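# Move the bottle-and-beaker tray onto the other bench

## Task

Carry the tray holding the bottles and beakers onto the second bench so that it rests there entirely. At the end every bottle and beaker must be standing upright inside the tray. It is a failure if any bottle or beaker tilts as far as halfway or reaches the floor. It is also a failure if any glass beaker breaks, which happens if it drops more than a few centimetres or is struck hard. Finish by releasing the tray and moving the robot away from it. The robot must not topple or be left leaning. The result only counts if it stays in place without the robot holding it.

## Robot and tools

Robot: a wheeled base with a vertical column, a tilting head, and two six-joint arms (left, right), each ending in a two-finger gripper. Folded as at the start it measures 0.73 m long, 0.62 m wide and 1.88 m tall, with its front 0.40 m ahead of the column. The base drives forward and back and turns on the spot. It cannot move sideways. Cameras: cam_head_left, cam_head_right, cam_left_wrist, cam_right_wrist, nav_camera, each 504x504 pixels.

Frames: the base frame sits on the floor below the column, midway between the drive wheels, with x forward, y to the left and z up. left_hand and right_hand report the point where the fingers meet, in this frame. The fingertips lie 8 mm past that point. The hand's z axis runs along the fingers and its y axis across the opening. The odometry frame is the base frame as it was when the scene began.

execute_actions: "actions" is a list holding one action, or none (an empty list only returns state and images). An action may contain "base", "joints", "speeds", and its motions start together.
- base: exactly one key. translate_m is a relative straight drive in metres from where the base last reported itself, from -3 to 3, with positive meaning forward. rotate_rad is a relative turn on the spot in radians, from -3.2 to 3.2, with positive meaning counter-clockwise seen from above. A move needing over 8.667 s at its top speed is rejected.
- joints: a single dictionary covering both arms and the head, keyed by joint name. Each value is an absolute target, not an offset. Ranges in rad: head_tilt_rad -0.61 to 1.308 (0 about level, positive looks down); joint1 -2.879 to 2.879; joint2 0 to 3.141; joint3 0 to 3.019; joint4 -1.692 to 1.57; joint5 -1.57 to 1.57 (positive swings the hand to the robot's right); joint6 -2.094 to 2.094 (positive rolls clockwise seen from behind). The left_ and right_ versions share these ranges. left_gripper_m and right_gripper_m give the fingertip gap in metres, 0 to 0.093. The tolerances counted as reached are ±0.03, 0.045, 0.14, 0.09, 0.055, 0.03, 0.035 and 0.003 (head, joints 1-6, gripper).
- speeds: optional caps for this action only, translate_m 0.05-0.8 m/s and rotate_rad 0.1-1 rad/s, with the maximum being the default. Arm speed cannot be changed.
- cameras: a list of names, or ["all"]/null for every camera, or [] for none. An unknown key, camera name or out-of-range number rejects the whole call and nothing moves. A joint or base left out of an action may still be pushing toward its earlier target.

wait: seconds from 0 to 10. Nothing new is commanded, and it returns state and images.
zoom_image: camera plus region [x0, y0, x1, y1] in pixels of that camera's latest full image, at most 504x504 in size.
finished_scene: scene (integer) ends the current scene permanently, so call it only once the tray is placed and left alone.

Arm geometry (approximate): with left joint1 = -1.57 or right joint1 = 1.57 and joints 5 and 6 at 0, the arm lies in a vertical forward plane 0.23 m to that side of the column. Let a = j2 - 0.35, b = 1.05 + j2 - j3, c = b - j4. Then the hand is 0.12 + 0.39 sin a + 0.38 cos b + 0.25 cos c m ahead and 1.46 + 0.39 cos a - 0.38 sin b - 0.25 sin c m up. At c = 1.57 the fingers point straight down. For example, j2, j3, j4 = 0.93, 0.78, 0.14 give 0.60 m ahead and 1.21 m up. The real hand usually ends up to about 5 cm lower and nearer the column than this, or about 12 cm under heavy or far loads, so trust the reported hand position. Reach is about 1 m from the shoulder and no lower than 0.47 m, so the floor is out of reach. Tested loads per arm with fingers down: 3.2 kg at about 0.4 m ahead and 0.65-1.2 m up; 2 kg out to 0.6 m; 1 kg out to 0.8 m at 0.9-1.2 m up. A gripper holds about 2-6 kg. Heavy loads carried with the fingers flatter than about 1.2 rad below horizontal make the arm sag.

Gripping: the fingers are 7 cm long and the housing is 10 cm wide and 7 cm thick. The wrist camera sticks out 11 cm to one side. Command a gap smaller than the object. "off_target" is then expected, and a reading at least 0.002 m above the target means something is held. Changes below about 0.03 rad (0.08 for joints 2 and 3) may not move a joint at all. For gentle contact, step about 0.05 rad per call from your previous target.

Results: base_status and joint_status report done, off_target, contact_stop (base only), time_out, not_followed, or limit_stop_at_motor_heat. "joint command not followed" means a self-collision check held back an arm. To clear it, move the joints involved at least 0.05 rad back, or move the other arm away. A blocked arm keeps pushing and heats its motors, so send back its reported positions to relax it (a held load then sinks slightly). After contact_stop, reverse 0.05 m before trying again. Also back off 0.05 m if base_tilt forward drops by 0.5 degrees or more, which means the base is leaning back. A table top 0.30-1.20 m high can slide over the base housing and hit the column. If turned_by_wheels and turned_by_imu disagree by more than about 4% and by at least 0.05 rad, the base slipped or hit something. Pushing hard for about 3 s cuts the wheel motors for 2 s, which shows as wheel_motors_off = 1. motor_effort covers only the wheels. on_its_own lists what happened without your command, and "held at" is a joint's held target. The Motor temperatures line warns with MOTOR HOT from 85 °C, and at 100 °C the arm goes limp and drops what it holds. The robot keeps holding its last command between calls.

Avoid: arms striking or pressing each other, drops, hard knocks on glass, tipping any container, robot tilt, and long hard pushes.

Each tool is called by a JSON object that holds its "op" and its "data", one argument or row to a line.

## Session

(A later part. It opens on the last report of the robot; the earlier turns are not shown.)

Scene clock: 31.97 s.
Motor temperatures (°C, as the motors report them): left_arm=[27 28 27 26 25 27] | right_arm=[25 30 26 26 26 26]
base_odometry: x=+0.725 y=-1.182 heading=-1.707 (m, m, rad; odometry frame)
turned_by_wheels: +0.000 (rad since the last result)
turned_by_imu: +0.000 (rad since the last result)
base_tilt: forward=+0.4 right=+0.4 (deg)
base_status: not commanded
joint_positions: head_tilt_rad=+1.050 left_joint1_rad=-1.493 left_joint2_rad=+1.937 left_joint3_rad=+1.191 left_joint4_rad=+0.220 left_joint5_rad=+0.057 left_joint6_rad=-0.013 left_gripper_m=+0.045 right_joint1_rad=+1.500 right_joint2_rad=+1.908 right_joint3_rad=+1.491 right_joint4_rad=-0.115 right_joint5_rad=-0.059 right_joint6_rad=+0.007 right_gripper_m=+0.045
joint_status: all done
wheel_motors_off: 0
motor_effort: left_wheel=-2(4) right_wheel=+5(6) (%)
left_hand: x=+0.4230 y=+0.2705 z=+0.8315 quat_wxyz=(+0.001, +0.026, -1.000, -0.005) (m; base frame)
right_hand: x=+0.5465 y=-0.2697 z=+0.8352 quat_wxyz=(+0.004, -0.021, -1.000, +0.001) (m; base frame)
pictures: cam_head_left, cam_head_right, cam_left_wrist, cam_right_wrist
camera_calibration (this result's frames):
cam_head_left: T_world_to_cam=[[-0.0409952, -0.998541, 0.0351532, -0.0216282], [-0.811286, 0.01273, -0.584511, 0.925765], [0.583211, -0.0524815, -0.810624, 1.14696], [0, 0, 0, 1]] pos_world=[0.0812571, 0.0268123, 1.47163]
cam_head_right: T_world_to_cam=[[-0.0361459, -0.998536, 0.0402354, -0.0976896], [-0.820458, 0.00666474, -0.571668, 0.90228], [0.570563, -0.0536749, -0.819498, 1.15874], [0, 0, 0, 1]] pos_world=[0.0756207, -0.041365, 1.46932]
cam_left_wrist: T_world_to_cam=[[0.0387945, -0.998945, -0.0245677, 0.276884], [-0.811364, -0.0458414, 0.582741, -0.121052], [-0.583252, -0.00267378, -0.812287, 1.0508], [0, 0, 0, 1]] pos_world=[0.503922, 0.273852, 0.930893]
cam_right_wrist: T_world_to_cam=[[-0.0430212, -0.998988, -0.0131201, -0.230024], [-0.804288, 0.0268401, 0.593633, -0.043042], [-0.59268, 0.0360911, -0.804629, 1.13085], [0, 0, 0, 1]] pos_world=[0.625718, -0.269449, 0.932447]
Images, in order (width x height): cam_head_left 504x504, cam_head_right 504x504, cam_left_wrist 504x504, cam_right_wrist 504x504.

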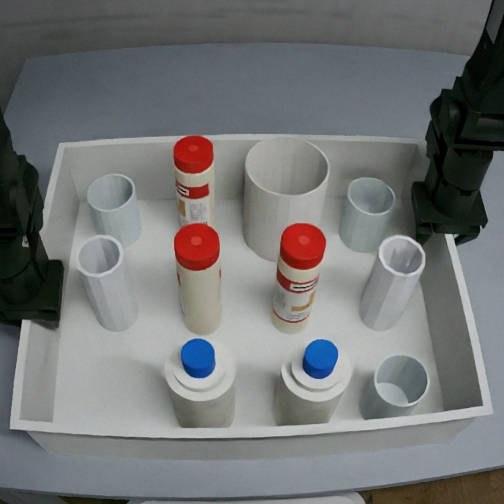

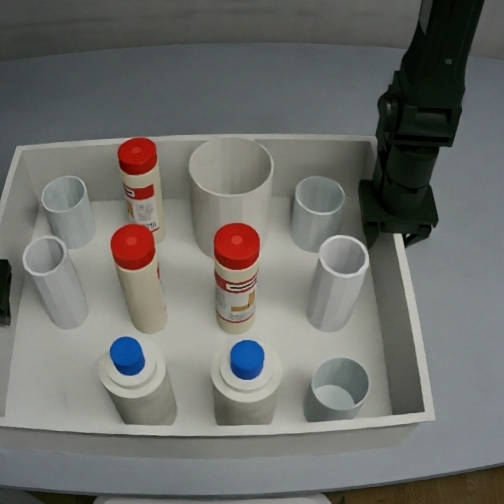

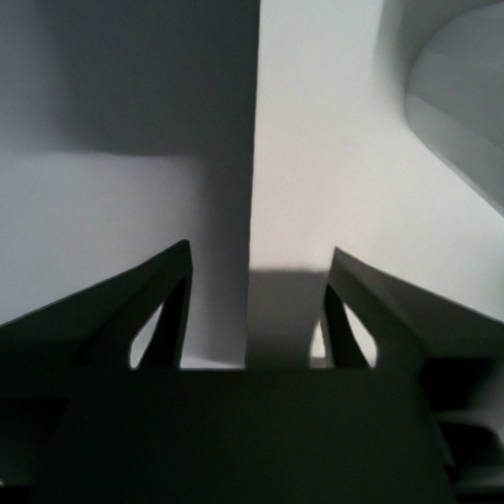

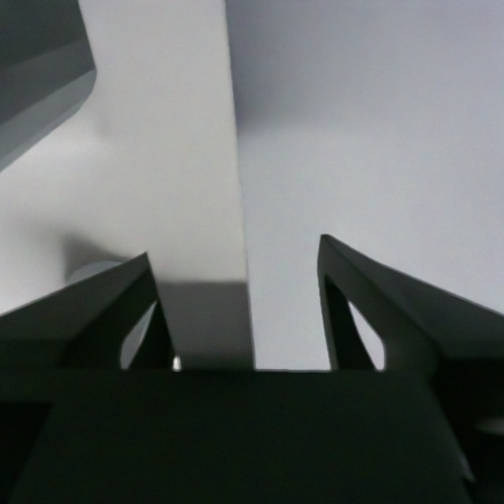

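{"op": "execute_actions", "data": {
  "actions": [
    {"joints":{"left_joint1_rad":-1.525,"right_joint1_rad":1.535}}
  ],
  "cameras": ["cam_left_wrist","cam_right_wrist"]
}}

{"op": "execute_actions", "data": {
  "actions": [
    {"joints":{"left_gripper_m":0,"right_gripper_m":0}}
  ],
  "cameras": ["cam_head_left","cam_left_wrist","cam_right_wrist"]
}}

Scene clock: 33.13 s.
Motor temperatures (°C, as the motors report them): left_arm=[27 28 27 26 25 27] | right_arm=[25 30 26 26 26 26]
base_odometry: x=+0.725 y=-1.182 heading=-1.707 (m, m, rad; odometry frame)
turned_by_wheels: +0.000 (rad since the last result)
turned_by_imu: +0.000 (rad since the last result)
base_tilt: forward=+0.4 right=+0.4 (deg)
base_status: not commanded
joint_positions: head_tilt_rad=+1.050 left_joint1_rad=-1.522 left_joint2_rad=+1.937 left_joint3_rad=+1.191 left_joint4_rad=+0.220 left_joint5_rad=+0.056 left_joint6_rad=-0.013 left_gripper_m=+0.045 right_joint1_rad=+1.531 right_joint2_rad=+1.908 right_joint3_rad=+1.491 right_joint4_rad=-0.115 right_joint5_rad=-0.054 right_joint6_rad=+0.003 right_gripper_m=+0.045
joint_status: all done
wheel_motors_off: 0
motor_effort: left_wheel=-3(3) right_wheel=+5(5) (%)
left_hand: x=+0.4235 y=+0.2496 z=+0.8306 quat_wxyz=(+0.001, +0.019, -1.000, +0.007) (m; base frame)
right_hand: x=+0.5470 y=-0.2469 z=+0.8343 quat_wxyz=(+0.004, -0.012, -1.000, -0.010) (m; base frame)
pictures: cam_left_wrist, cam_right_wrist
camera_calibration (this result's frames):
cam_left_wrist: T_world_to_cam=[[0.0241151, -0.999709, 0.0000923641, 0.241974], [-0.81183, -0.0195291, 0.583567, -0.128129], [-0.583396, -0.0141477, -0.812065, 1.05306], [0, 0, 0, 1]] pos_world=[0.504494, 0.2543, 0.9299]
cam_right_wrist: T_world_to_cam=[[-0.0243165, -0.999079, -0.0353568, -0.198912], [-0.804475, -0.00144067, 0.593985, -0.0499099], [-0.593489, 0.0428873, -0.803699, 1.13095], [0, 0, 0, 1]] pos_world=[0.626216, -0.247304, 0.931552]
Images, in order (width x height): cam_left_wrist 504x504, cam_right_wrist 504x504.

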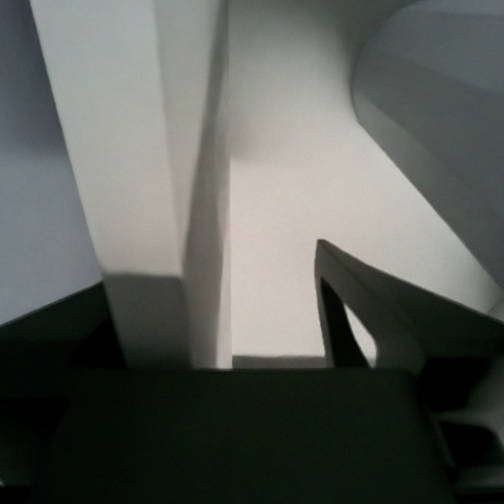

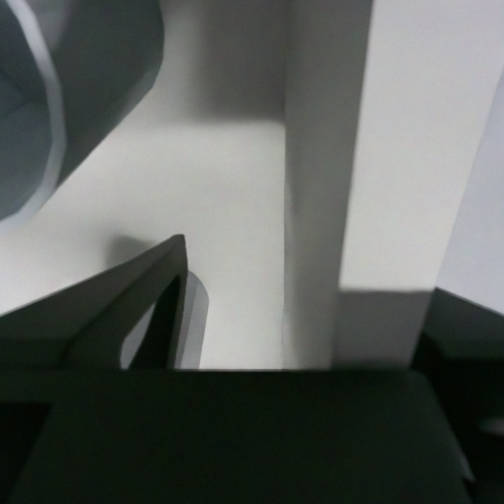

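Scene clock: 33.73 s.
Motor temperatures (°C, as the motors report them): left_arm=[27 28 27 26 25 27] | right_arm=[25 30 26 26 26 26]
base_odometry: x=+0.725 y=-1.182 heading=-1.707 (m, m, rad; odometry frame)
turned_by_wheels: +0.000 (rad since the last result)
turned_by_imu: +0.000 (rad since the last result)
base_tilt: forward=+0.4 right=+0.4 (deg)
base_status: not commanded
joint_positions: head_tilt_rad=+1.050 left_joint1_rad=-1.495 left_joint2_rad=+1.937 left_joint3_rad=+1.191 left_joint4_rad=+0.222 left_joint5_rad=+0.085 left_joint6_rad=+0.024 left_gripper_m=+0.007 right_joint1_rad=+1.502 right_joint2_rad=+1.909 right_joint3_rad=+1.491 right_joint4_rad=-0.113 right_joint5_rad=-0.094 right_joint6_rad=-0.056 right_gripper_m=+0.006
joint_status: left_gripper_m off_target (ended at +0.007, target +0.000); right_gripper_m off_target (ended at +0.006, target +0.000)
wheel_motors_off: 0
motor_effort: left_wheel=-3(3) right_wheel=+4(5) (%)
left_hand: x=+0.4233 y=+0.2641 z=+0.8313 quat_wxyz=(+0.000, +0.007, -1.000, +0.009) (m; base frame)
right_hand: x=+0.5468 y=-0.2628 z=+0.8350 quat_wxyz=(+0.002, +0.011, -1.000, -0.017) (m; base frame)
pictures: cam_head_left, cam_left_wrist, cam_right_wrist
camera_calibration (this result's frames):
cam_head_left: T_world_to_cam=[[-0.0409952, -0.998541, 0.0351532, -0.0216282], [-0.811286, 0.01273, -0.584511, 0.925765], [0.58321, -0.0524815, -0.810624, 1.14696], [0, 0, 0, 1]] pos_world=[0.0812571, 0.0268123, 1.47163]
cam_left_wrist: T_world_to_cam=[[0.000238871, -0.999986, 0.00524436, 0.262284], [-0.813571, 0.00285508, 0.581459, -0.131801], [-0.581466, -0.00440555, -0.813559, 1.05161], [0, 0, 0, 1]] pos_world=[0.504183, 0.26729, 0.930807]
cam_right_wrist: T_world_to_cam=[[0.0203455, -0.998565, -0.0495365, -0.22725], [-0.805469, -0.0457229, 0.590871, -0.0590548], [-0.592288, 0.0278785, -0.805244, 1.12882], [0, 0, 0, 1]] pos_world=[0.625643, -0.261094, 0.932611]
Images, in order (width x height): cam_head_left 504x504, cam_left_wrist 504x504, cam_right_wrist 504x504.

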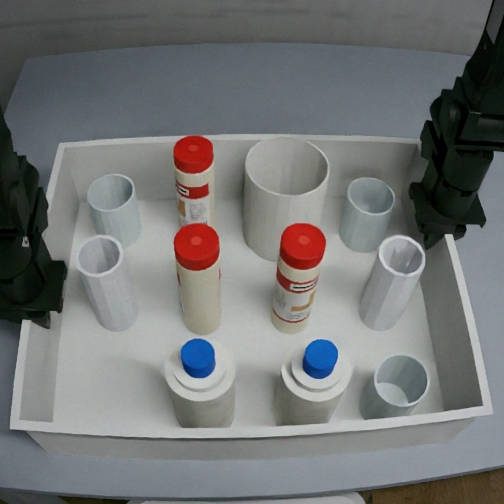

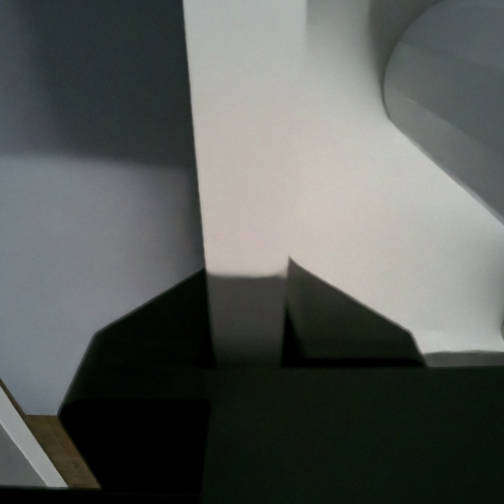

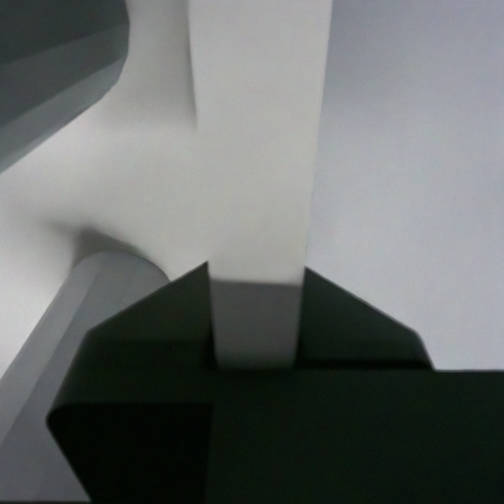

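{"op": "execute_actions", "data": {
  "actions": [
    {"joints":{"left_joint1_rad":-1.5,"right_joint1_rad":1.505,"left_joint5_rad":0.085,"right_joint5_rad":-0.09,"left_joint2_rad":1.835,"left_joint3_rad":1.11,"right_joint2_rad":1.81,"right_joint3_rad":1.405,"left_gripper_m":0,"right_gripper_m":0}}
  ],
  "cameras": ["cam_head_left"]
}}

{"op": "execute_actions", "data": {
  "actions": [
    {"joints":{"left_joint2_rad":1.755,"left_joint3_rad":1.045,"right_joint2_rad":1.73,"right_joint3_rad":1.335}}
  ],
  "cameras": ["cam_head_left","cam_left_wrist","cam_right_wrist"]
}}

Scene clock: 36.10 s.
Motor temperatures (°C, as the motors report them): left_arm=[27 28 27 26 26 27] | right_arm=[25 31 26 26 26 26]
base_odometry: x=+0.725 y=-1.182 heading=-1.707 (m, m, rad; odometry frame)
turned_by_wheels: +0.000 (rad since the last result)
turned_by_imu: -0.001 (rad since the last result)
base_tilt: forward=+0.4 right=+0.4 (deg)
base_status: not commanded
joint_positions: head_tilt_rad=+1.050 left_joint1_rad=-1.489 left_joint2_rad=+1.913 left_joint3_rad=+1.137 left_joint4_rad=+0.226 left_joint5_rad=+0.109 left_joint6_rad=+0.048 left_gripper_m=+0.006 right_joint1_rad=+1.489 right_joint2_rad=+1.894 right_joint3_rad=+1.421 right_joint4_rad=-0.086 right_joint5_rad=-0.122 right_joint6_rad=-0.047 right_gripper_m=+0.005
joint_status: left_gripper_m off_target (ended at +0.006, target +0.000); right_joint5_rad time_out (moved -0.028 of +0.004); right_gripper_m off_target (ended at +0.005, target +0.000); the others done
wheel_motors_off: 0
on_its_own: right_joint5_rad reads -0.122 and still pushes toward -0.090 since a time_out
motor_effort: left_wheel=-3(4) right_wheel=+6(5) (%)
left_hand: x=+0.4065 y=+0.2623 z=+0.8438 quat_wxyz=(+0.011, -0.003, -1.000, +0.020) (m; base frame)
right_hand: x=+0.5191 y=-0.2662 z=+0.8399 quat_wxyz=(+0.015, +0.002, -1.000, -0.026) (m; base frame)
pictures: cam_head_left
camera_calibration (this result's frames):
cam_head_left: T_world_to_cam=[[-0.0409952, -0.998541, 0.0351532, -0.0216282], [-0.811286, 0.01273, -0.584511, 0.925765], [0.583211, -0.0524815, -0.810624, 1.14695], [0, 0, 0, 1]] pos_world=[0.0812571, 0.0268123, 1.47163]
Images, in order (width x height): cam_head_left 504x504.

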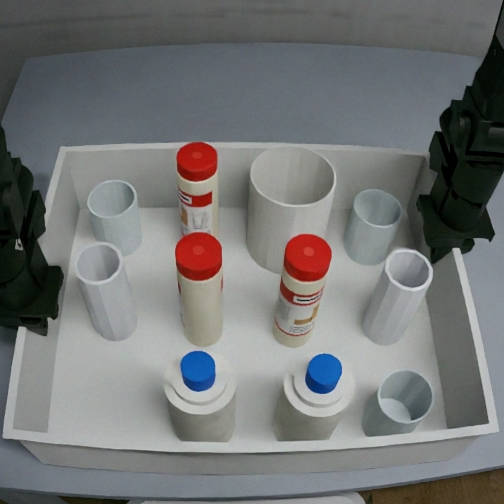

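not run: a stop came earlier in this reply.

{"op": "execute_actions", "data": {
  "actions": [
    {"joints":{"left_joint2_rad":1.755,"left_joint3_rad":1.045,"right_joint2_rad":1.73,"right_joint3_rad":1.335,"right_joint5_rad":-0.115,"left_joint5_rad":0.105,"right_joint1_rad":1.495}}
  ],
  "cameras": ["cam_head_left","cam_left_wrist","cam_right_wrist"]
}}

Scene clock: 37.33 s.
Motor temperatures (°C, as the motors report them): left_arm=[27 29 27 26 26 27] | right_arm=[25 31 26 26 26 26]
base_odometry: x=+0.725 y=-1.182 heading=-1.707 (m, m, rad; odometry frame)
turned_by_wheels: +0.000 (rad since the last result)
turned_by_imu: +0.000 (rad since the last result)
base_tilt: forward=+0.4 right=+0.4 (deg)
base_status: not commanded
joint_positions: head_tilt_rad=+1.050 left_joint1_rad=-1.489 left_joint2_rad=+1.819 left_joint3_rad=+1.067 left_joint4_rad=+0.232 left_joint5_rad=+0.116 left_joint6_rad=+0.051 left_gripper_m=+0.006 right_joint1_rad=+1.479 right_joint2_rad=+1.804 right_joint3_rad=+1.351 right_joint4_rad=-0.080 right_joint5_rad=-0.140 right_joint6_rad=-0.048 right_gripper_m=+0.005
joint_status: all done
wheel_motors_off: 0
motor_effort: left_wheel=-3(4) right_wheel=+5(5) (%)
left_hand: x=+0.4208 y=+0.2596 z=+0.8776 quat_wxyz=(-0.004, -0.005, -1.000, +0.023) (m; base frame)
right_hand: x=+0.5305 y=-0.2687 z=+0.8752 quat_wxyz=(+0.002, +0.000, -1.000, -0.030) (m; base frame)
pictures: cam_head_left, cam_left_wrist, cam_right_wrist
camera_calibration (this result's frames):
cam_head_left: T_world_to_cam=[[-0.0409952, -0.998541, 0.0351532, -0.0216282], [-0.811286, 0.01273, -0.584511, 0.925765], [0.583211, -0.0524815, -0.810624, 1.14696], [0, 0, 0, 1]] pos_world=[0.0812571, 0.0268123, 1.47163]
cam_left_wrist: T_world_to_cam=[[-0.0239408, -0.999226, 0.0312063, 0.24478], [-0.817157, 0.0375421, 0.575191, -0.162768], [-0.575918, -0.0117299, -0.817423, 1.09078], [0, 0, 0, 1]] pos_world=[0.501054, 0.263496, 0.977616]
cam_right_wrist: T_world_to_cam=[[0.0000847622, -0.997122, -0.0758189, -0.196645], [-0.806146, -0.0449314, 0.590008, -0.0948718], [-0.591716, 0.0610711, -0.80383, 1.15902], [0, 0, 0, 1]] pos_world=[0.60935, -0.271125, 0.972723]
Images, in order (width x height): cam_head_left 504x504, cam_left_wrist 504x504, cam_right_wrist 504x504.

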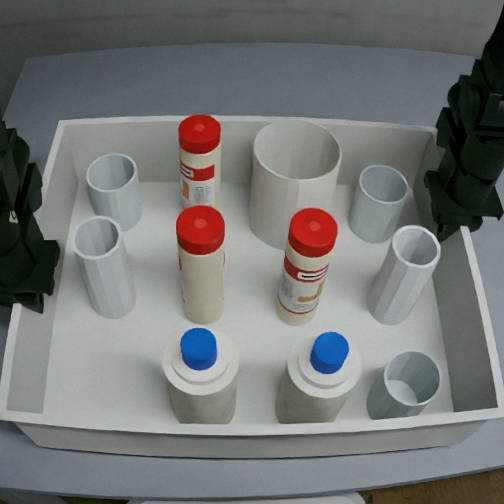

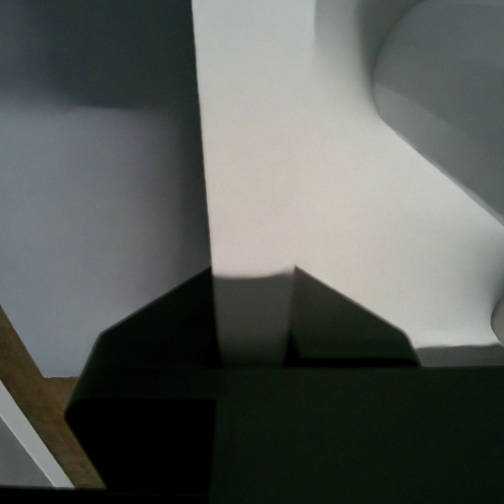

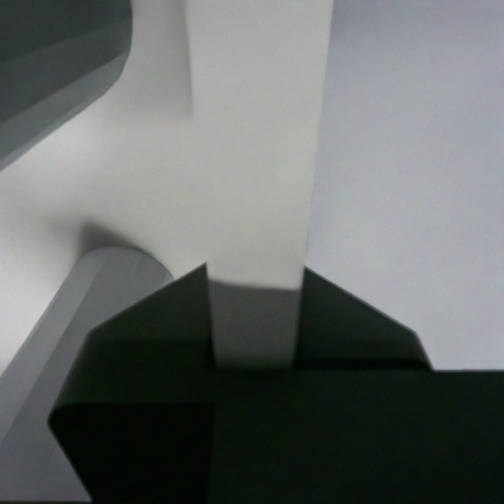

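{"op": "execute_actions", "data": {
  "actions": [
    {"joints":{"left_joint2_rad":1.655,"left_joint3_rad":0.97,"left_joint4_rad":0.21,"right_joint2_rad":1.63,"right_joint3_rad":1.255,"right_joint4_rad":-0.115}}
  ],
  "cameras": ["cam_head_left","cam_left_wrist","cam_right_wrist"]
}}

{"op": "execute_actions", "data": {
  "actions": [
    {"base":{"translate_m":-0.2},"speeds":{"translate_m":0.1}}
  ],
  "cameras": ["cam_head_left","cam_left_wrist","cam_right_wrist"]
}}

Scene clock: 38.70 s.
Motor temperatures (°C, as the motors report them): left_arm=[27 29 27 26 26 27] | right_arm=[25 31 26 26 26 26]
base_odometry: x=+0.725 y=-1.182 heading=-1.707 (m, m, rad; odometry frame)
turned_by_wheels: +0.000 (rad since the last result)
turned_by_imu: +0.000 (rad since the last result)
base_tilt: forward=+0.4 right=+0.4 (deg)
base_status: not commanded
joint_positions: head_tilt_rad=+1.050 left_joint1_rad=-1.487 left_joint2_rad=+1.722 left_joint3_rad=+0.985 left_joint4_rad=+0.222 left_joint5_rad=+0.118 left_joint6_rad=+0.053 left_gripper_m=+0.006 right_joint1_rad=+1.472 right_joint2_rad=+1.709 right_joint3_rad=+1.268 right_joint4_rad=-0.085 right_joint5_rad=-0.143 right_joint6_rad=-0.049 right_gripper_m=+0.005
joint_status: all done
wheel_motors_off: 0
motor_effort: left_wheel=-3(3) right_wheel=+5(6) (%)
left_hand: x=+0.4227 y=+0.2581 z=+0.9132 quat_wxyz=(-0.007, -0.006, -1.000, +0.023) (m; base frame)
right_hand: x=+0.5311 y=-0.2700 z=+0.9119 quat_wxyz=(-0.002, +0.000, -1.000, -0.029) (m; base frame)
pictures: cam_head_left, cam_left_wrist, cam_right_wrist
camera_calibration (this result's frames):
cam_head_left: T_world_to_cam=[[-0.0409952, -0.998541, 0.0351532, -0.0216282], [-0.811286, 0.01273, -0.584511, 0.925765], [0.583211, -0.0524815, -0.810624, 1.14696], [0, 0, 0, 1]] pos_world=[0.0812571, 0.0268123, 1.47163]
cam_left_wrist: T_world_to_cam=[[-0.0258803, -0.999183, 0.0310545, 0.243115], [-0.82046, 0.0389783, 0.570374, -0.176242], [-0.571118, -0.0107175, -0.820798, 1.12167], [0, 0, 0, 1]] pos_world=[0.502297, 0.261807, 1.01364]
cam_right_wrist: T_world_to_cam=[[-0.00100079, -0.997335, -0.07295, -0.19727], [-0.810813, -0.0418887, 0.583805, -0.107163], [-0.585305, 0.0597331, -0.80861, 1.18958], [0, 0, 0, 1]] pos_world=[0.609178, -0.27229, 1.01007]
Images, in order (width x height): cam_head_left 504x504, cam_left_wrist 504x504, cam_right_wrist 504x504.

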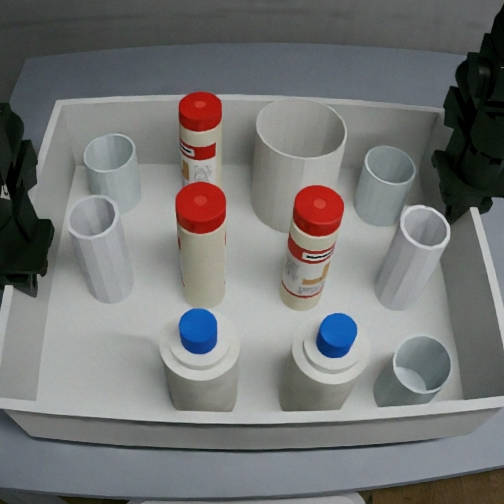

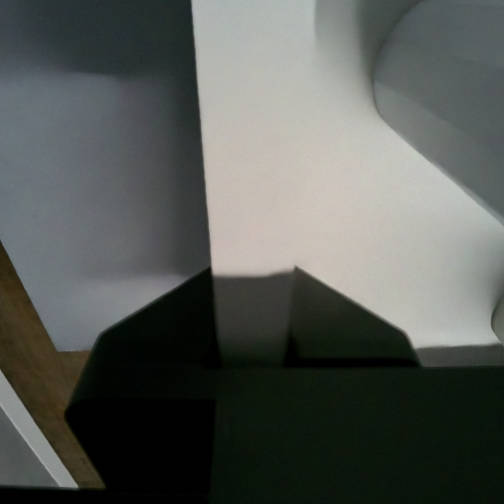

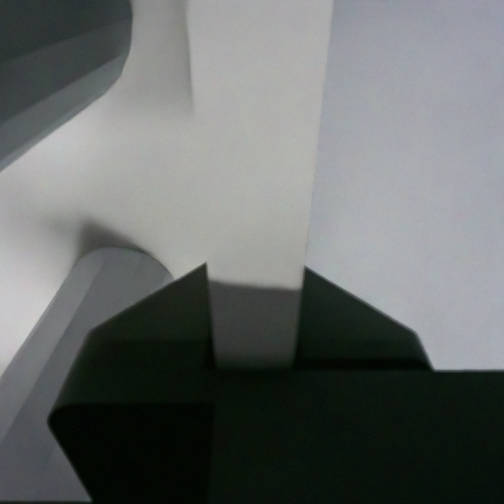

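Scene clock: 41.43 s.
Motor temperatures (°C, as the motors report them): left_arm=[27 29 28 26 26 27] | right_arm=[25 32 26 26 27 26]
base_odometry: x=+0.752 y=-0.984 heading=-1.706 (m, m, rad; odometry frame)
turned_by_wheels: +0.001 (rad since the last result)
turned_by_imu: +0.000 (rad since the last result)
base_tilt: forward=+0.4 right=+0.4 (deg)
base_status: done
joint_positions: head_tilt_rad=+1.050 left_joint1_rad=-1.486 left_joint2_rad=+1.720 left_joint3_rad=+0.984 left_joint4_rad=+0.217 left_joint5_rad=+0.118 left_joint6_rad=+0.056 left_gripper_m=+0.006 right_joint1_rad=+1.472 right_joint2_rad=+1.707 right_joint3_rad=+1.265 right_joint4_rad=-0.085 right_joint5_rad=-0.143 right_joint6_rad=-0.047 right_gripper_m=+0.005
joint_status: not commanded
wheel_motors_off: 0
motor_effort: left_wheel=+1(81) right_wheel=-1(25) (%)
left_hand: x=+0.4215 y=+0.2587 z=+0.9139 quat_wxyz=(-0.004, -0.007, -1.000, +0.022) (m; base frame)
right_hand: x=+0.5302 y=-0.2698 z=+0.9124 quat_wxyz=(-0.001, -0.001, -1.000, -0.029) (m; base frame)
pictures: cam_head_left, cam_left_wrist, cam_right_wrist
camera_calibration (this result's frames):
cam_head_left: T_world_to_cam=[[-0.0409873, -0.998541, 0.0351625, -0.0216428], [-0.811418, 0.01273, -0.584328, 0.925489], [0.583027, -0.0524815, -0.810756, 1.14717], [0, 0, 0, 1]] pos_world=[0.0812416, 0.0268123, 1.47162]
cam_left_wrist: T_world_to_cam=[[-0.0275041, -0.999161, 0.0303472, 0.245025], [-0.817848, 0.0399483, 0.574045, -0.182313], [-0.574776, -0.00903083, -0.818261, 1.1204], [0, 0, 0, 1]] pos_world=[0.501612, 0.26222, 1.014]
cam_right_wrist: T_world_to_cam=[[-0.00290072, -0.997358, -0.0725785, -0.196349], [-0.810136, -0.0402046, 0.584862, -0.108998], [-0.586235, 0.060495, -0.807879, 1.18952], [0, 0, 0, 1]] pos_world=[0.608467, -0.272173, 1.01049]
Images, in order (width x height): cam_head_left 504x504, cam_left_wrist 504x504, cam_right_wrist 504x504.

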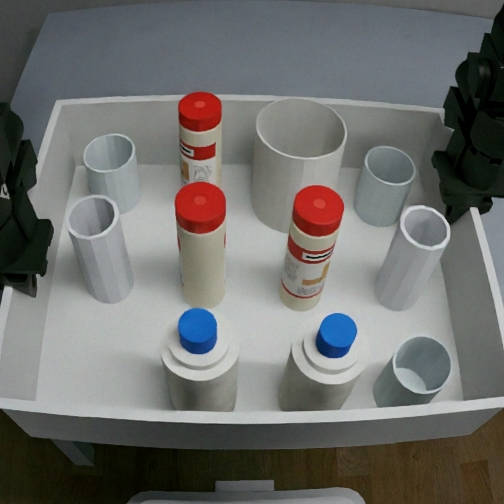

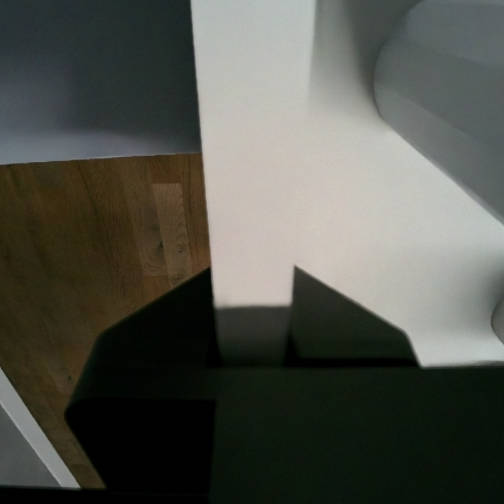

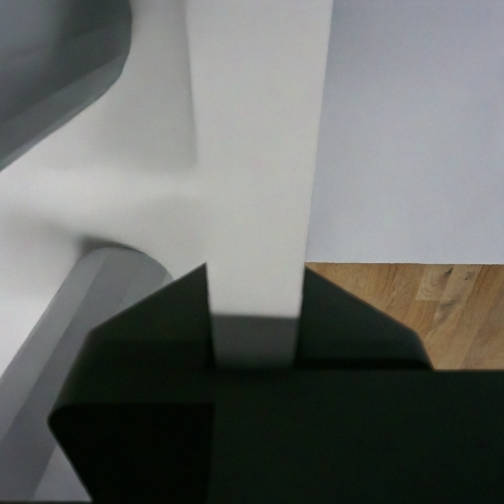

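{"op": "execute_actions", "data": {
  "actions": [
    {"base":{"translate_m":-0.5},"speeds":{"translate_m":0.25}}
  ],
  "cameras": []
}}

{"op": "execute_actions", "data": {
  "actions": [
    {"base":{"rotate_rad":-2.47},"speeds":{"rotate_rad":0.35}}
  ],
  "cameras": ["cam_head_left","nav_camera"]
}}

{"op": "execute_actions", "data": {
  "actions": [
    {"base":{"translate_m":0.88},"speeds":{"translate_m":0.25}}
  ],
  "cameras": []
}}

{"op": "execute_actions", "data": {
  "actions": [
    {"base":{"rotate_rad":-0.695},"speeds":{"rotate_rad":0.3},"joints":{"head_tilt_rad":0.75}}
  ]
}}

Scene clock: 46.03 s.
Motor temperatures (°C, as the motors report them): left_arm=[27 30 28 26 26 27] | right_arm=[25 33 26 26 27 26]
base_odometry: x=+0.820 y=-0.488 heading=-1.706 (m, m, rad; odometry frame)
turned_by_wheels: +0.000 (rad since the last result)
turned_by_imu: +0.000 (rad since the last result)
base_tilt: forward=+0.4 right=+0.4 (deg)
base_status: done
joint_positions: head_tilt_rad=+1.051 left_joint1_rad=-1.486 left_joint2_rad=+1.719 left_joint3_rad=+0.982 left_joint4_rad=+0.218 left_joint5_rad=+0.118 left_joint6_rad=+0.055 left_gripper_m=+0.006 right_joint1_rad=+1.472 right_joint2_rad=+1.706 right_joint3_rad=+1.265 right_joint4_rad=-0.085 right_joint5_rad=-0.143 right_joint6_rad=-0.048 right_gripper_m=+0.005
joint_status: not commanded
wheel_motors_off: 0
motor_effort: left_wheel=+0(41) right_wheel=-1(43) (%)
left_hand: x=+0.4210 y=+0.2589 z=+0.9144 quat_wxyz=(-0.004, -0.007, -1.000, +0.022) (m; base frame)
right_hand: x=+0.5304 y=-0.2697 z=+0.9127 quat_wxyz=(-0.001, -0.001, -1.000, -0.029) (m; base frame)
pictures: none
No camera images: the call's "cameras" was empty. Leave "cameras" out to get every camera's image.

Scene clock: 54.03 s.
Motor temperatures (°C, as the motors report them): left_arm=[27 31 28 26 26 27] | right_arm=[25 34 26 26 27 26]
base_odometry: x=+0.820 y=-0.488 heading=+2.108 (m, m, rad; odometry frame)
turned_by_wheels: -2.469 (rad since the last result)
turned_by_imu: -2.454 (rad since the last result)
base_tilt: forward=+0.4 right=+0.5 (deg)
base_status: done
joint_positions: head_tilt_rad=+1.051 left_joint1_rad=-1.487 left_joint2_rad=+1.719 left_joint3_rad=+0.982 left_joint4_rad=+0.219 left_joint5_rad=+0.118 left_joint6_rad=+0.054 left_gripper_m=+0.005 right_joint1_rad=+1.471 right_joint2_rad=+1.706 right_joint3_rad=+1.264 right_joint4_rad=-0.085 right_joint5_rad=-0.144 right_joint6_rad=-0.048 right_gripper_m=+0.005
joint_status: not commanded
wheel_motors_off: 0
motor_effort: left_wheel=+6(55) right_wheel=-5(35) (%)
left_hand: x=+0.4211 y=+0.2581 z=+0.9144 quat_wxyz=(-0.004, -0.006, -1.000, +0.023) (m; base frame)
right_hand: x=+0.5299 y=-0.2701 z=+0.9128 quat_wxyz=(-0.001, -0.001, -1.000, -0.029) (m; base frame)
pictures: cam_head_left, nav_camera
camera_calibration (this result's frames):
cam_head_left: T_world_to_cam=[[-0.0409829, -0.998541, 0.0351676, -0.0216509], [-0.811491, 0.01273, -0.584226, 0.925337], [0.582926, -0.0524815, -0.810828, 1.14728], [0, 0, 0, 1]] pos_world=[0.0812331, 0.0268123, 1.47162]
Images, in order (width x height): cam_head_left 504x504, nav_camera 504x504.

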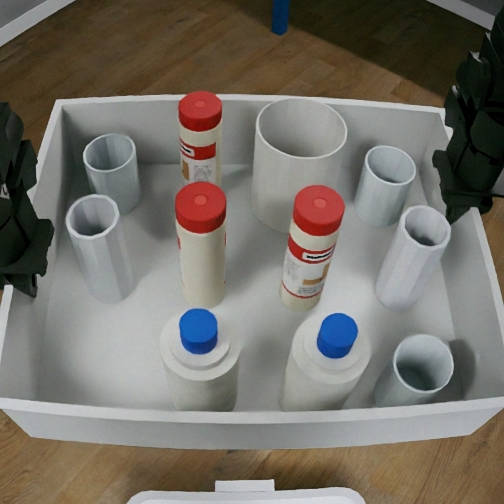

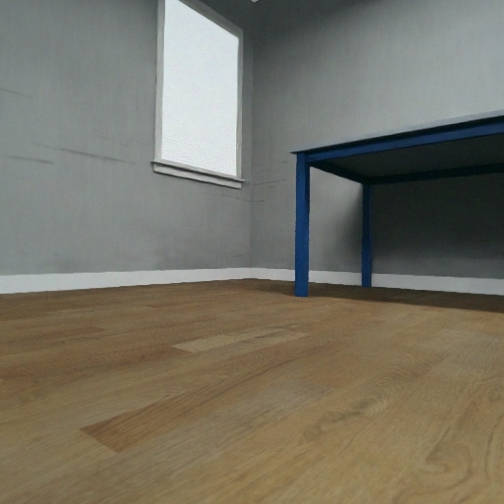

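Scene clock: 58.43 s.
Motor temperatures (°C, as the motors report them): left_arm=[27 31 28 26 26 27] | right_arm=[25 34 26 26 27 26]
base_odometry: x=+0.369 y=+0.268 heading=+2.108 (m, m, rad; odometry frame)
turned_by_wheels: +0.000 (rad since the last result)
turned_by_imu: -0.003 (rad since the last result)
base_tilt: forward=+0.4 right=+0.4 (deg)
base_status: done
joint_positions: head_tilt_rad=+1.051 left_joint1_rad=-1.486 left_joint2_rad=+1.718 left_joint3_rad=+0.990 left_joint4_rad=+0.219 left_joint5_rad=+0.118 left_joint6_rad=+0.054 left_gripper_m=+0.005 right_joint1_rad=+1.473 right_joint2_rad=+1.706 right_joint3_rad=+1.271 right_joint4_rad=-0.085 right_joint5_rad=-0.143 right_joint6_rad=-0.046 right_gripper_m=+0.005
joint_status: not commanded
wheel_motors_off: 0
motor_effort: left_wheel=-1(67) right_wheel=+1(45) (%)
left_hand: x=+0.4268 y=+0.2586 z=+0.9139 quat_wxyz=(-0.009, -0.007, -1.000, +0.022) (m; base frame)
right_hand: x=+0.5340 y=-0.2696 z=+0.9129 quat_wxyz=(-0.004, -0.001, -1.000, -0.029) (m; base frame)
pictures: none
No camera images: the call's "cameras" was empty. Leave "cameras" out to get every camera's image.

Scene clock: 61.63 s.
Motor temperatures (°C, as the motors report them): left_arm=[27 32 28 26 26 27] | right_arm=[25 35 26 26 27 26]
base_odometry: x=+0.369 y=+0.268 heading=+1.414 (m, m, rad; odometry frame)
turned_by_wheels: -0.694 (rad since the last result)
turned_by_imu: -0.687 (rad since the last result)
base_tilt: forward=+0.5 right=+0.4 (deg)
base_status: done
joint_positions: head_tilt_rad=+0.766 left_joint1_rad=-1.487 left_joint2_rad=+1.718 left_joint3_rad=+0.990 left_joint4_rad=+0.219 left_joint5_rad=+0.119 left_joint6_rad=+0.057 left_gripper_m=+0.005 right_joint1_rad=+1.471 right_joint2_rad=+1.706 right_joint3_rad=+1.270 right_joint4_rad=-0.085 right_joint5_rad=-0.144 right_joint6_rad=-0.045 right_gripper_m=+0.005
joint_status: all done
wheel_motors_off: 0
motor_effort: left_wheel=+6(53) right_wheel=-5(44) (%)
left_hand: x=+0.4267 y=+0.2583 z=+0.9139 quat_wxyz=(-0.009, -0.008, -1.000, +0.023) (m; base frame)
right_hand: x=+0.5333 y=-0.2705 z=+0.9129 quat_wxyz=(-0.004, -0.002, -1.000, -0.029) (m; base frame)
pictures: cam_head_left, cam_head_right, cam_left_wrist, cam_right_wrist, nav_camera
camera_calibration (this result's frames):
cam_head_left: T_world_to_cam=[[-0.0492016, -0.998541, 0.0222613, -0.00136429], [-0.615057, 0.01273, -0.78838, 1.22991], [0.786946, -0.0524815, -0.614786, 0.835178], [0, 0, 0, 1]] pos_world=[0.0991588, 0.0268123, 1.48312]
cam_head_right: T_world_to_cam=[[-0.0459701, -0.998536, 0.0284984, -0.0791235], [-0.62746, 0.00666474, -0.77862, 1.21134], [0.77729, -0.0536749, -0.626848, 0.851719], [0, 0, 0, 1]] pos_world=[0.094396, -0.041365, 1.47932]
cam_left_wrist: T_world_to_cam=[[-0.0296454, -0.999077, 0.0310836, 0.244991], [-0.823228, 0.0420417, 0.566152, -0.169029], [-0.566937, -0.00880508, -0.823714, 1.12494], [0, 0, 0, 1]] pos_world=[0.505882, 0.261777, 1.01471]
cam_right_wrist: T_world_to_cam=[[-0.00497172, -0.997355, -0.0725149, -0.195968], [-0.813064, -0.0381841, 0.58092, -0.101171], [-0.582153, 0.0618475, -0.810724, 1.19253], [0, 0, 0, 1]] pos_world=[0.611002, -0.273068, 1.01137]
Images, in order (width x height): cam_head_left 504x504, cam_head_right 504x504, cam_left_wrist 504x504, cam_right_wrist 504x504, nav_camera 504x504.

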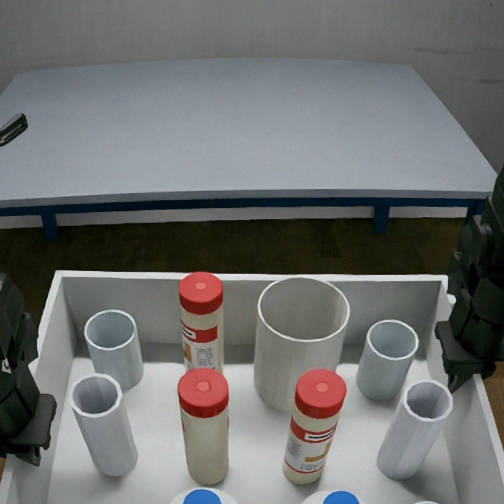

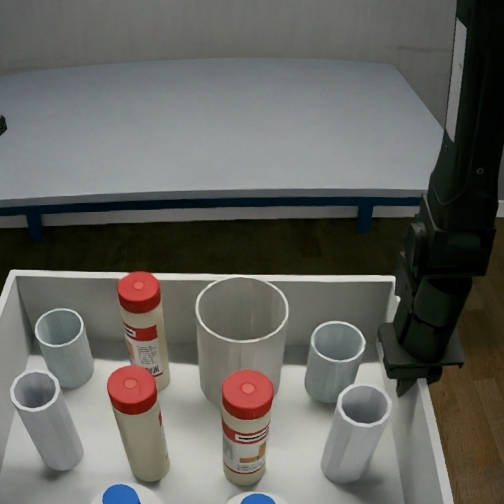

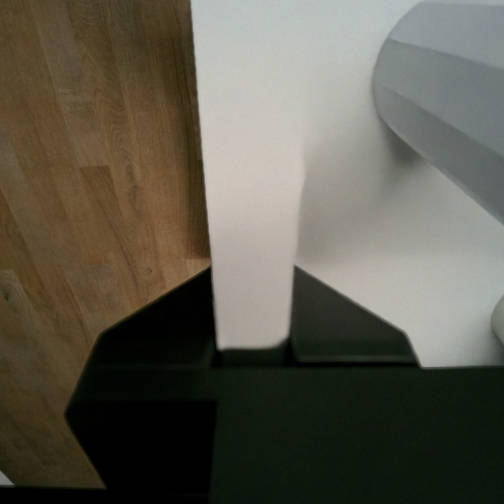

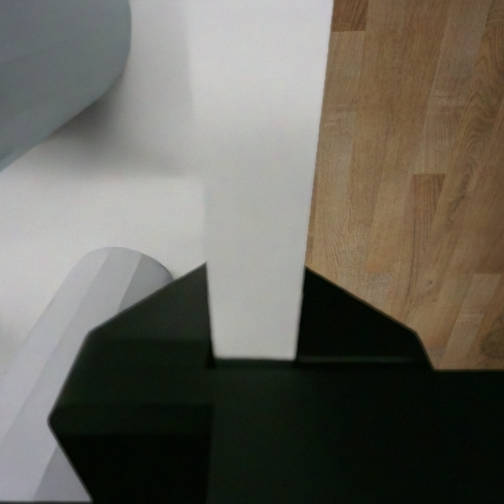

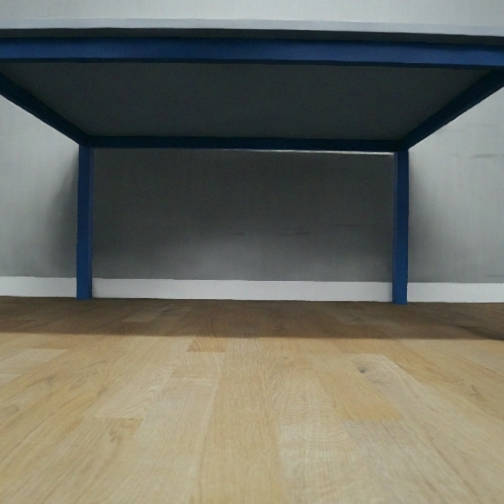

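{"op": "execute_actions", "data": {
  "actions": [
    {"base":{"translate_m":0.85},"speeds":{"translate_m":0.22},"joints":{"head_tilt_rad":1.05}}
  ],
  "cameras": ["cam_head_left","cam_left_wrist","cam_right_wrist","nav_camera"]
}}

Scene clock: 66.87 s.
Motor temperatures (°C, as the motors report them): left_arm=[27 32 28 26 26 27] | right_arm=[25 35 26 26 28 26]
base_odometry: x=+0.502 y=+1.107 heading=+1.413 (m, m, rad; odometry frame)
turned_by_wheels: -0.001 (rad since the last result)
turned_by_imu: -0.003 (rad since the last result)
base_tilt: forward=+0.5 right=+0.5 (deg)
base_status: done
joint_positions: head_tilt_rad=+1.050 left_joint1_rad=-1.486 left_joint2_rad=+1.718 left_joint3_rad=+0.990 left_joint4_rad=+0.218 left_joint5_rad=+0.119 left_joint6_rad=+0.055 left_gripper_m=+0.005 right_joint1_rad=+1.473 right_joint2_rad=+1.705 right_joint3_rad=+1.270 right_joint4_rad=-0.085 right_joint5_rad=-0.143 right_joint6_rad=-0.046 right_gripper_m=+0.005
joint_status: all done
wheel_motors_off: 0
motor_effort: left_wheel=-1(66) right_wheel=+1(46) (%)
left_hand: x=+0.4268 y=+0.2585 z=+0.9141 quat_wxyz=(-0.009, -0.007, -1.000, +0.022) (m; base frame)
right_hand: x=+0.5342 y=-0.2696 z=+0.9132 quat_wxyz=(-0.004, -0.001, -1.000, -0.029) (m; base frame)
pictures: cam_head_left, cam_left_wrist, cam_right_wrist, nav_camera
camera_calibration (this result's frames):
cam_head_left: T_world_to_cam=[[-0.0410155, -0.998541, 0.0351296, -0.0215908], [-0.81095, 0.01273, -0.584978, 0.926467], [0.583677, -0.0524815, -0.810288, 1.14641], [0, 0, 0, 1]] pos_world=[0.0812964, 0.0268123, 1.47165]
cam_left_wrist: T_world_to_cam=[[-0.0279299, -0.999136, 0.0307826, 0.244773], [-0.82326, 0.0404583, 0.566222, -0.168767], [-0.566978, -0.00952751, -0.823678, 1.12538], [0, 0, 0, 1]] pos_world=[0.505962, 0.262112, 1.01497]
cam_right_wrist: T_world_to_cam=[[-0.00283242, -0.997328, -0.0729948, -0.195725], [-0.813882, -0.0401129, 0.579644, -0.0994638], [-0.581023, 0.0610509, -0.811594, 1.19321], [0, 0, 0, 1]] pos_world=[0.611774, -0.272039, 1.01177]
Images, in order (width x height): cam_head_left 504x504, cam_left_wrist 504x504, cam_right_wrist 504x504, nav_camera 504x504.

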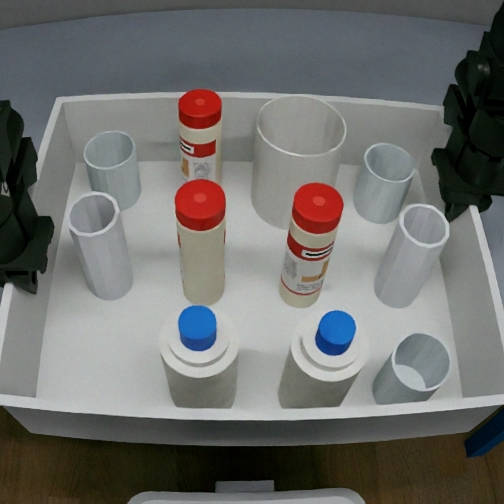

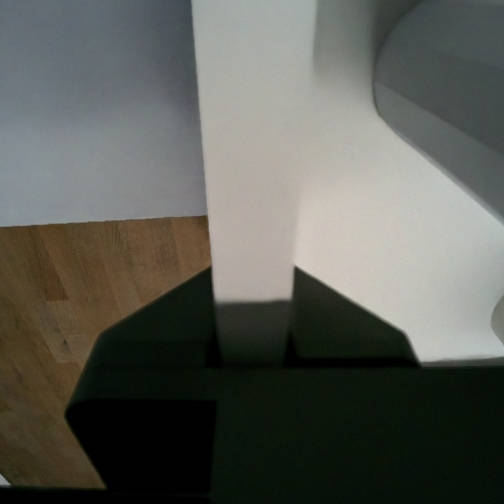

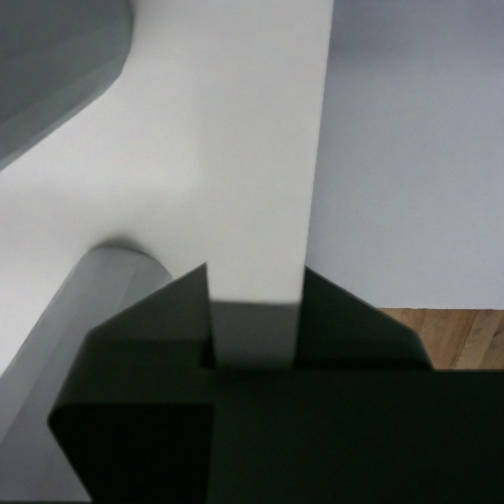

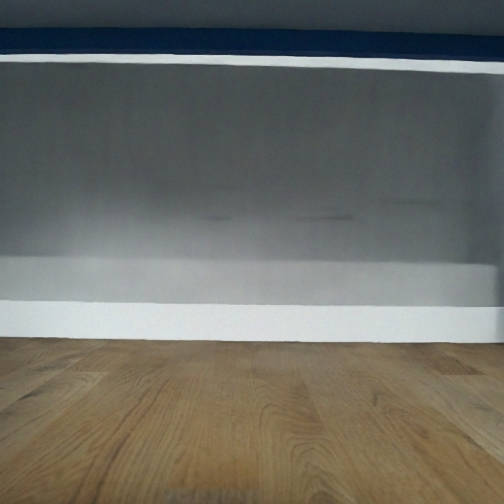

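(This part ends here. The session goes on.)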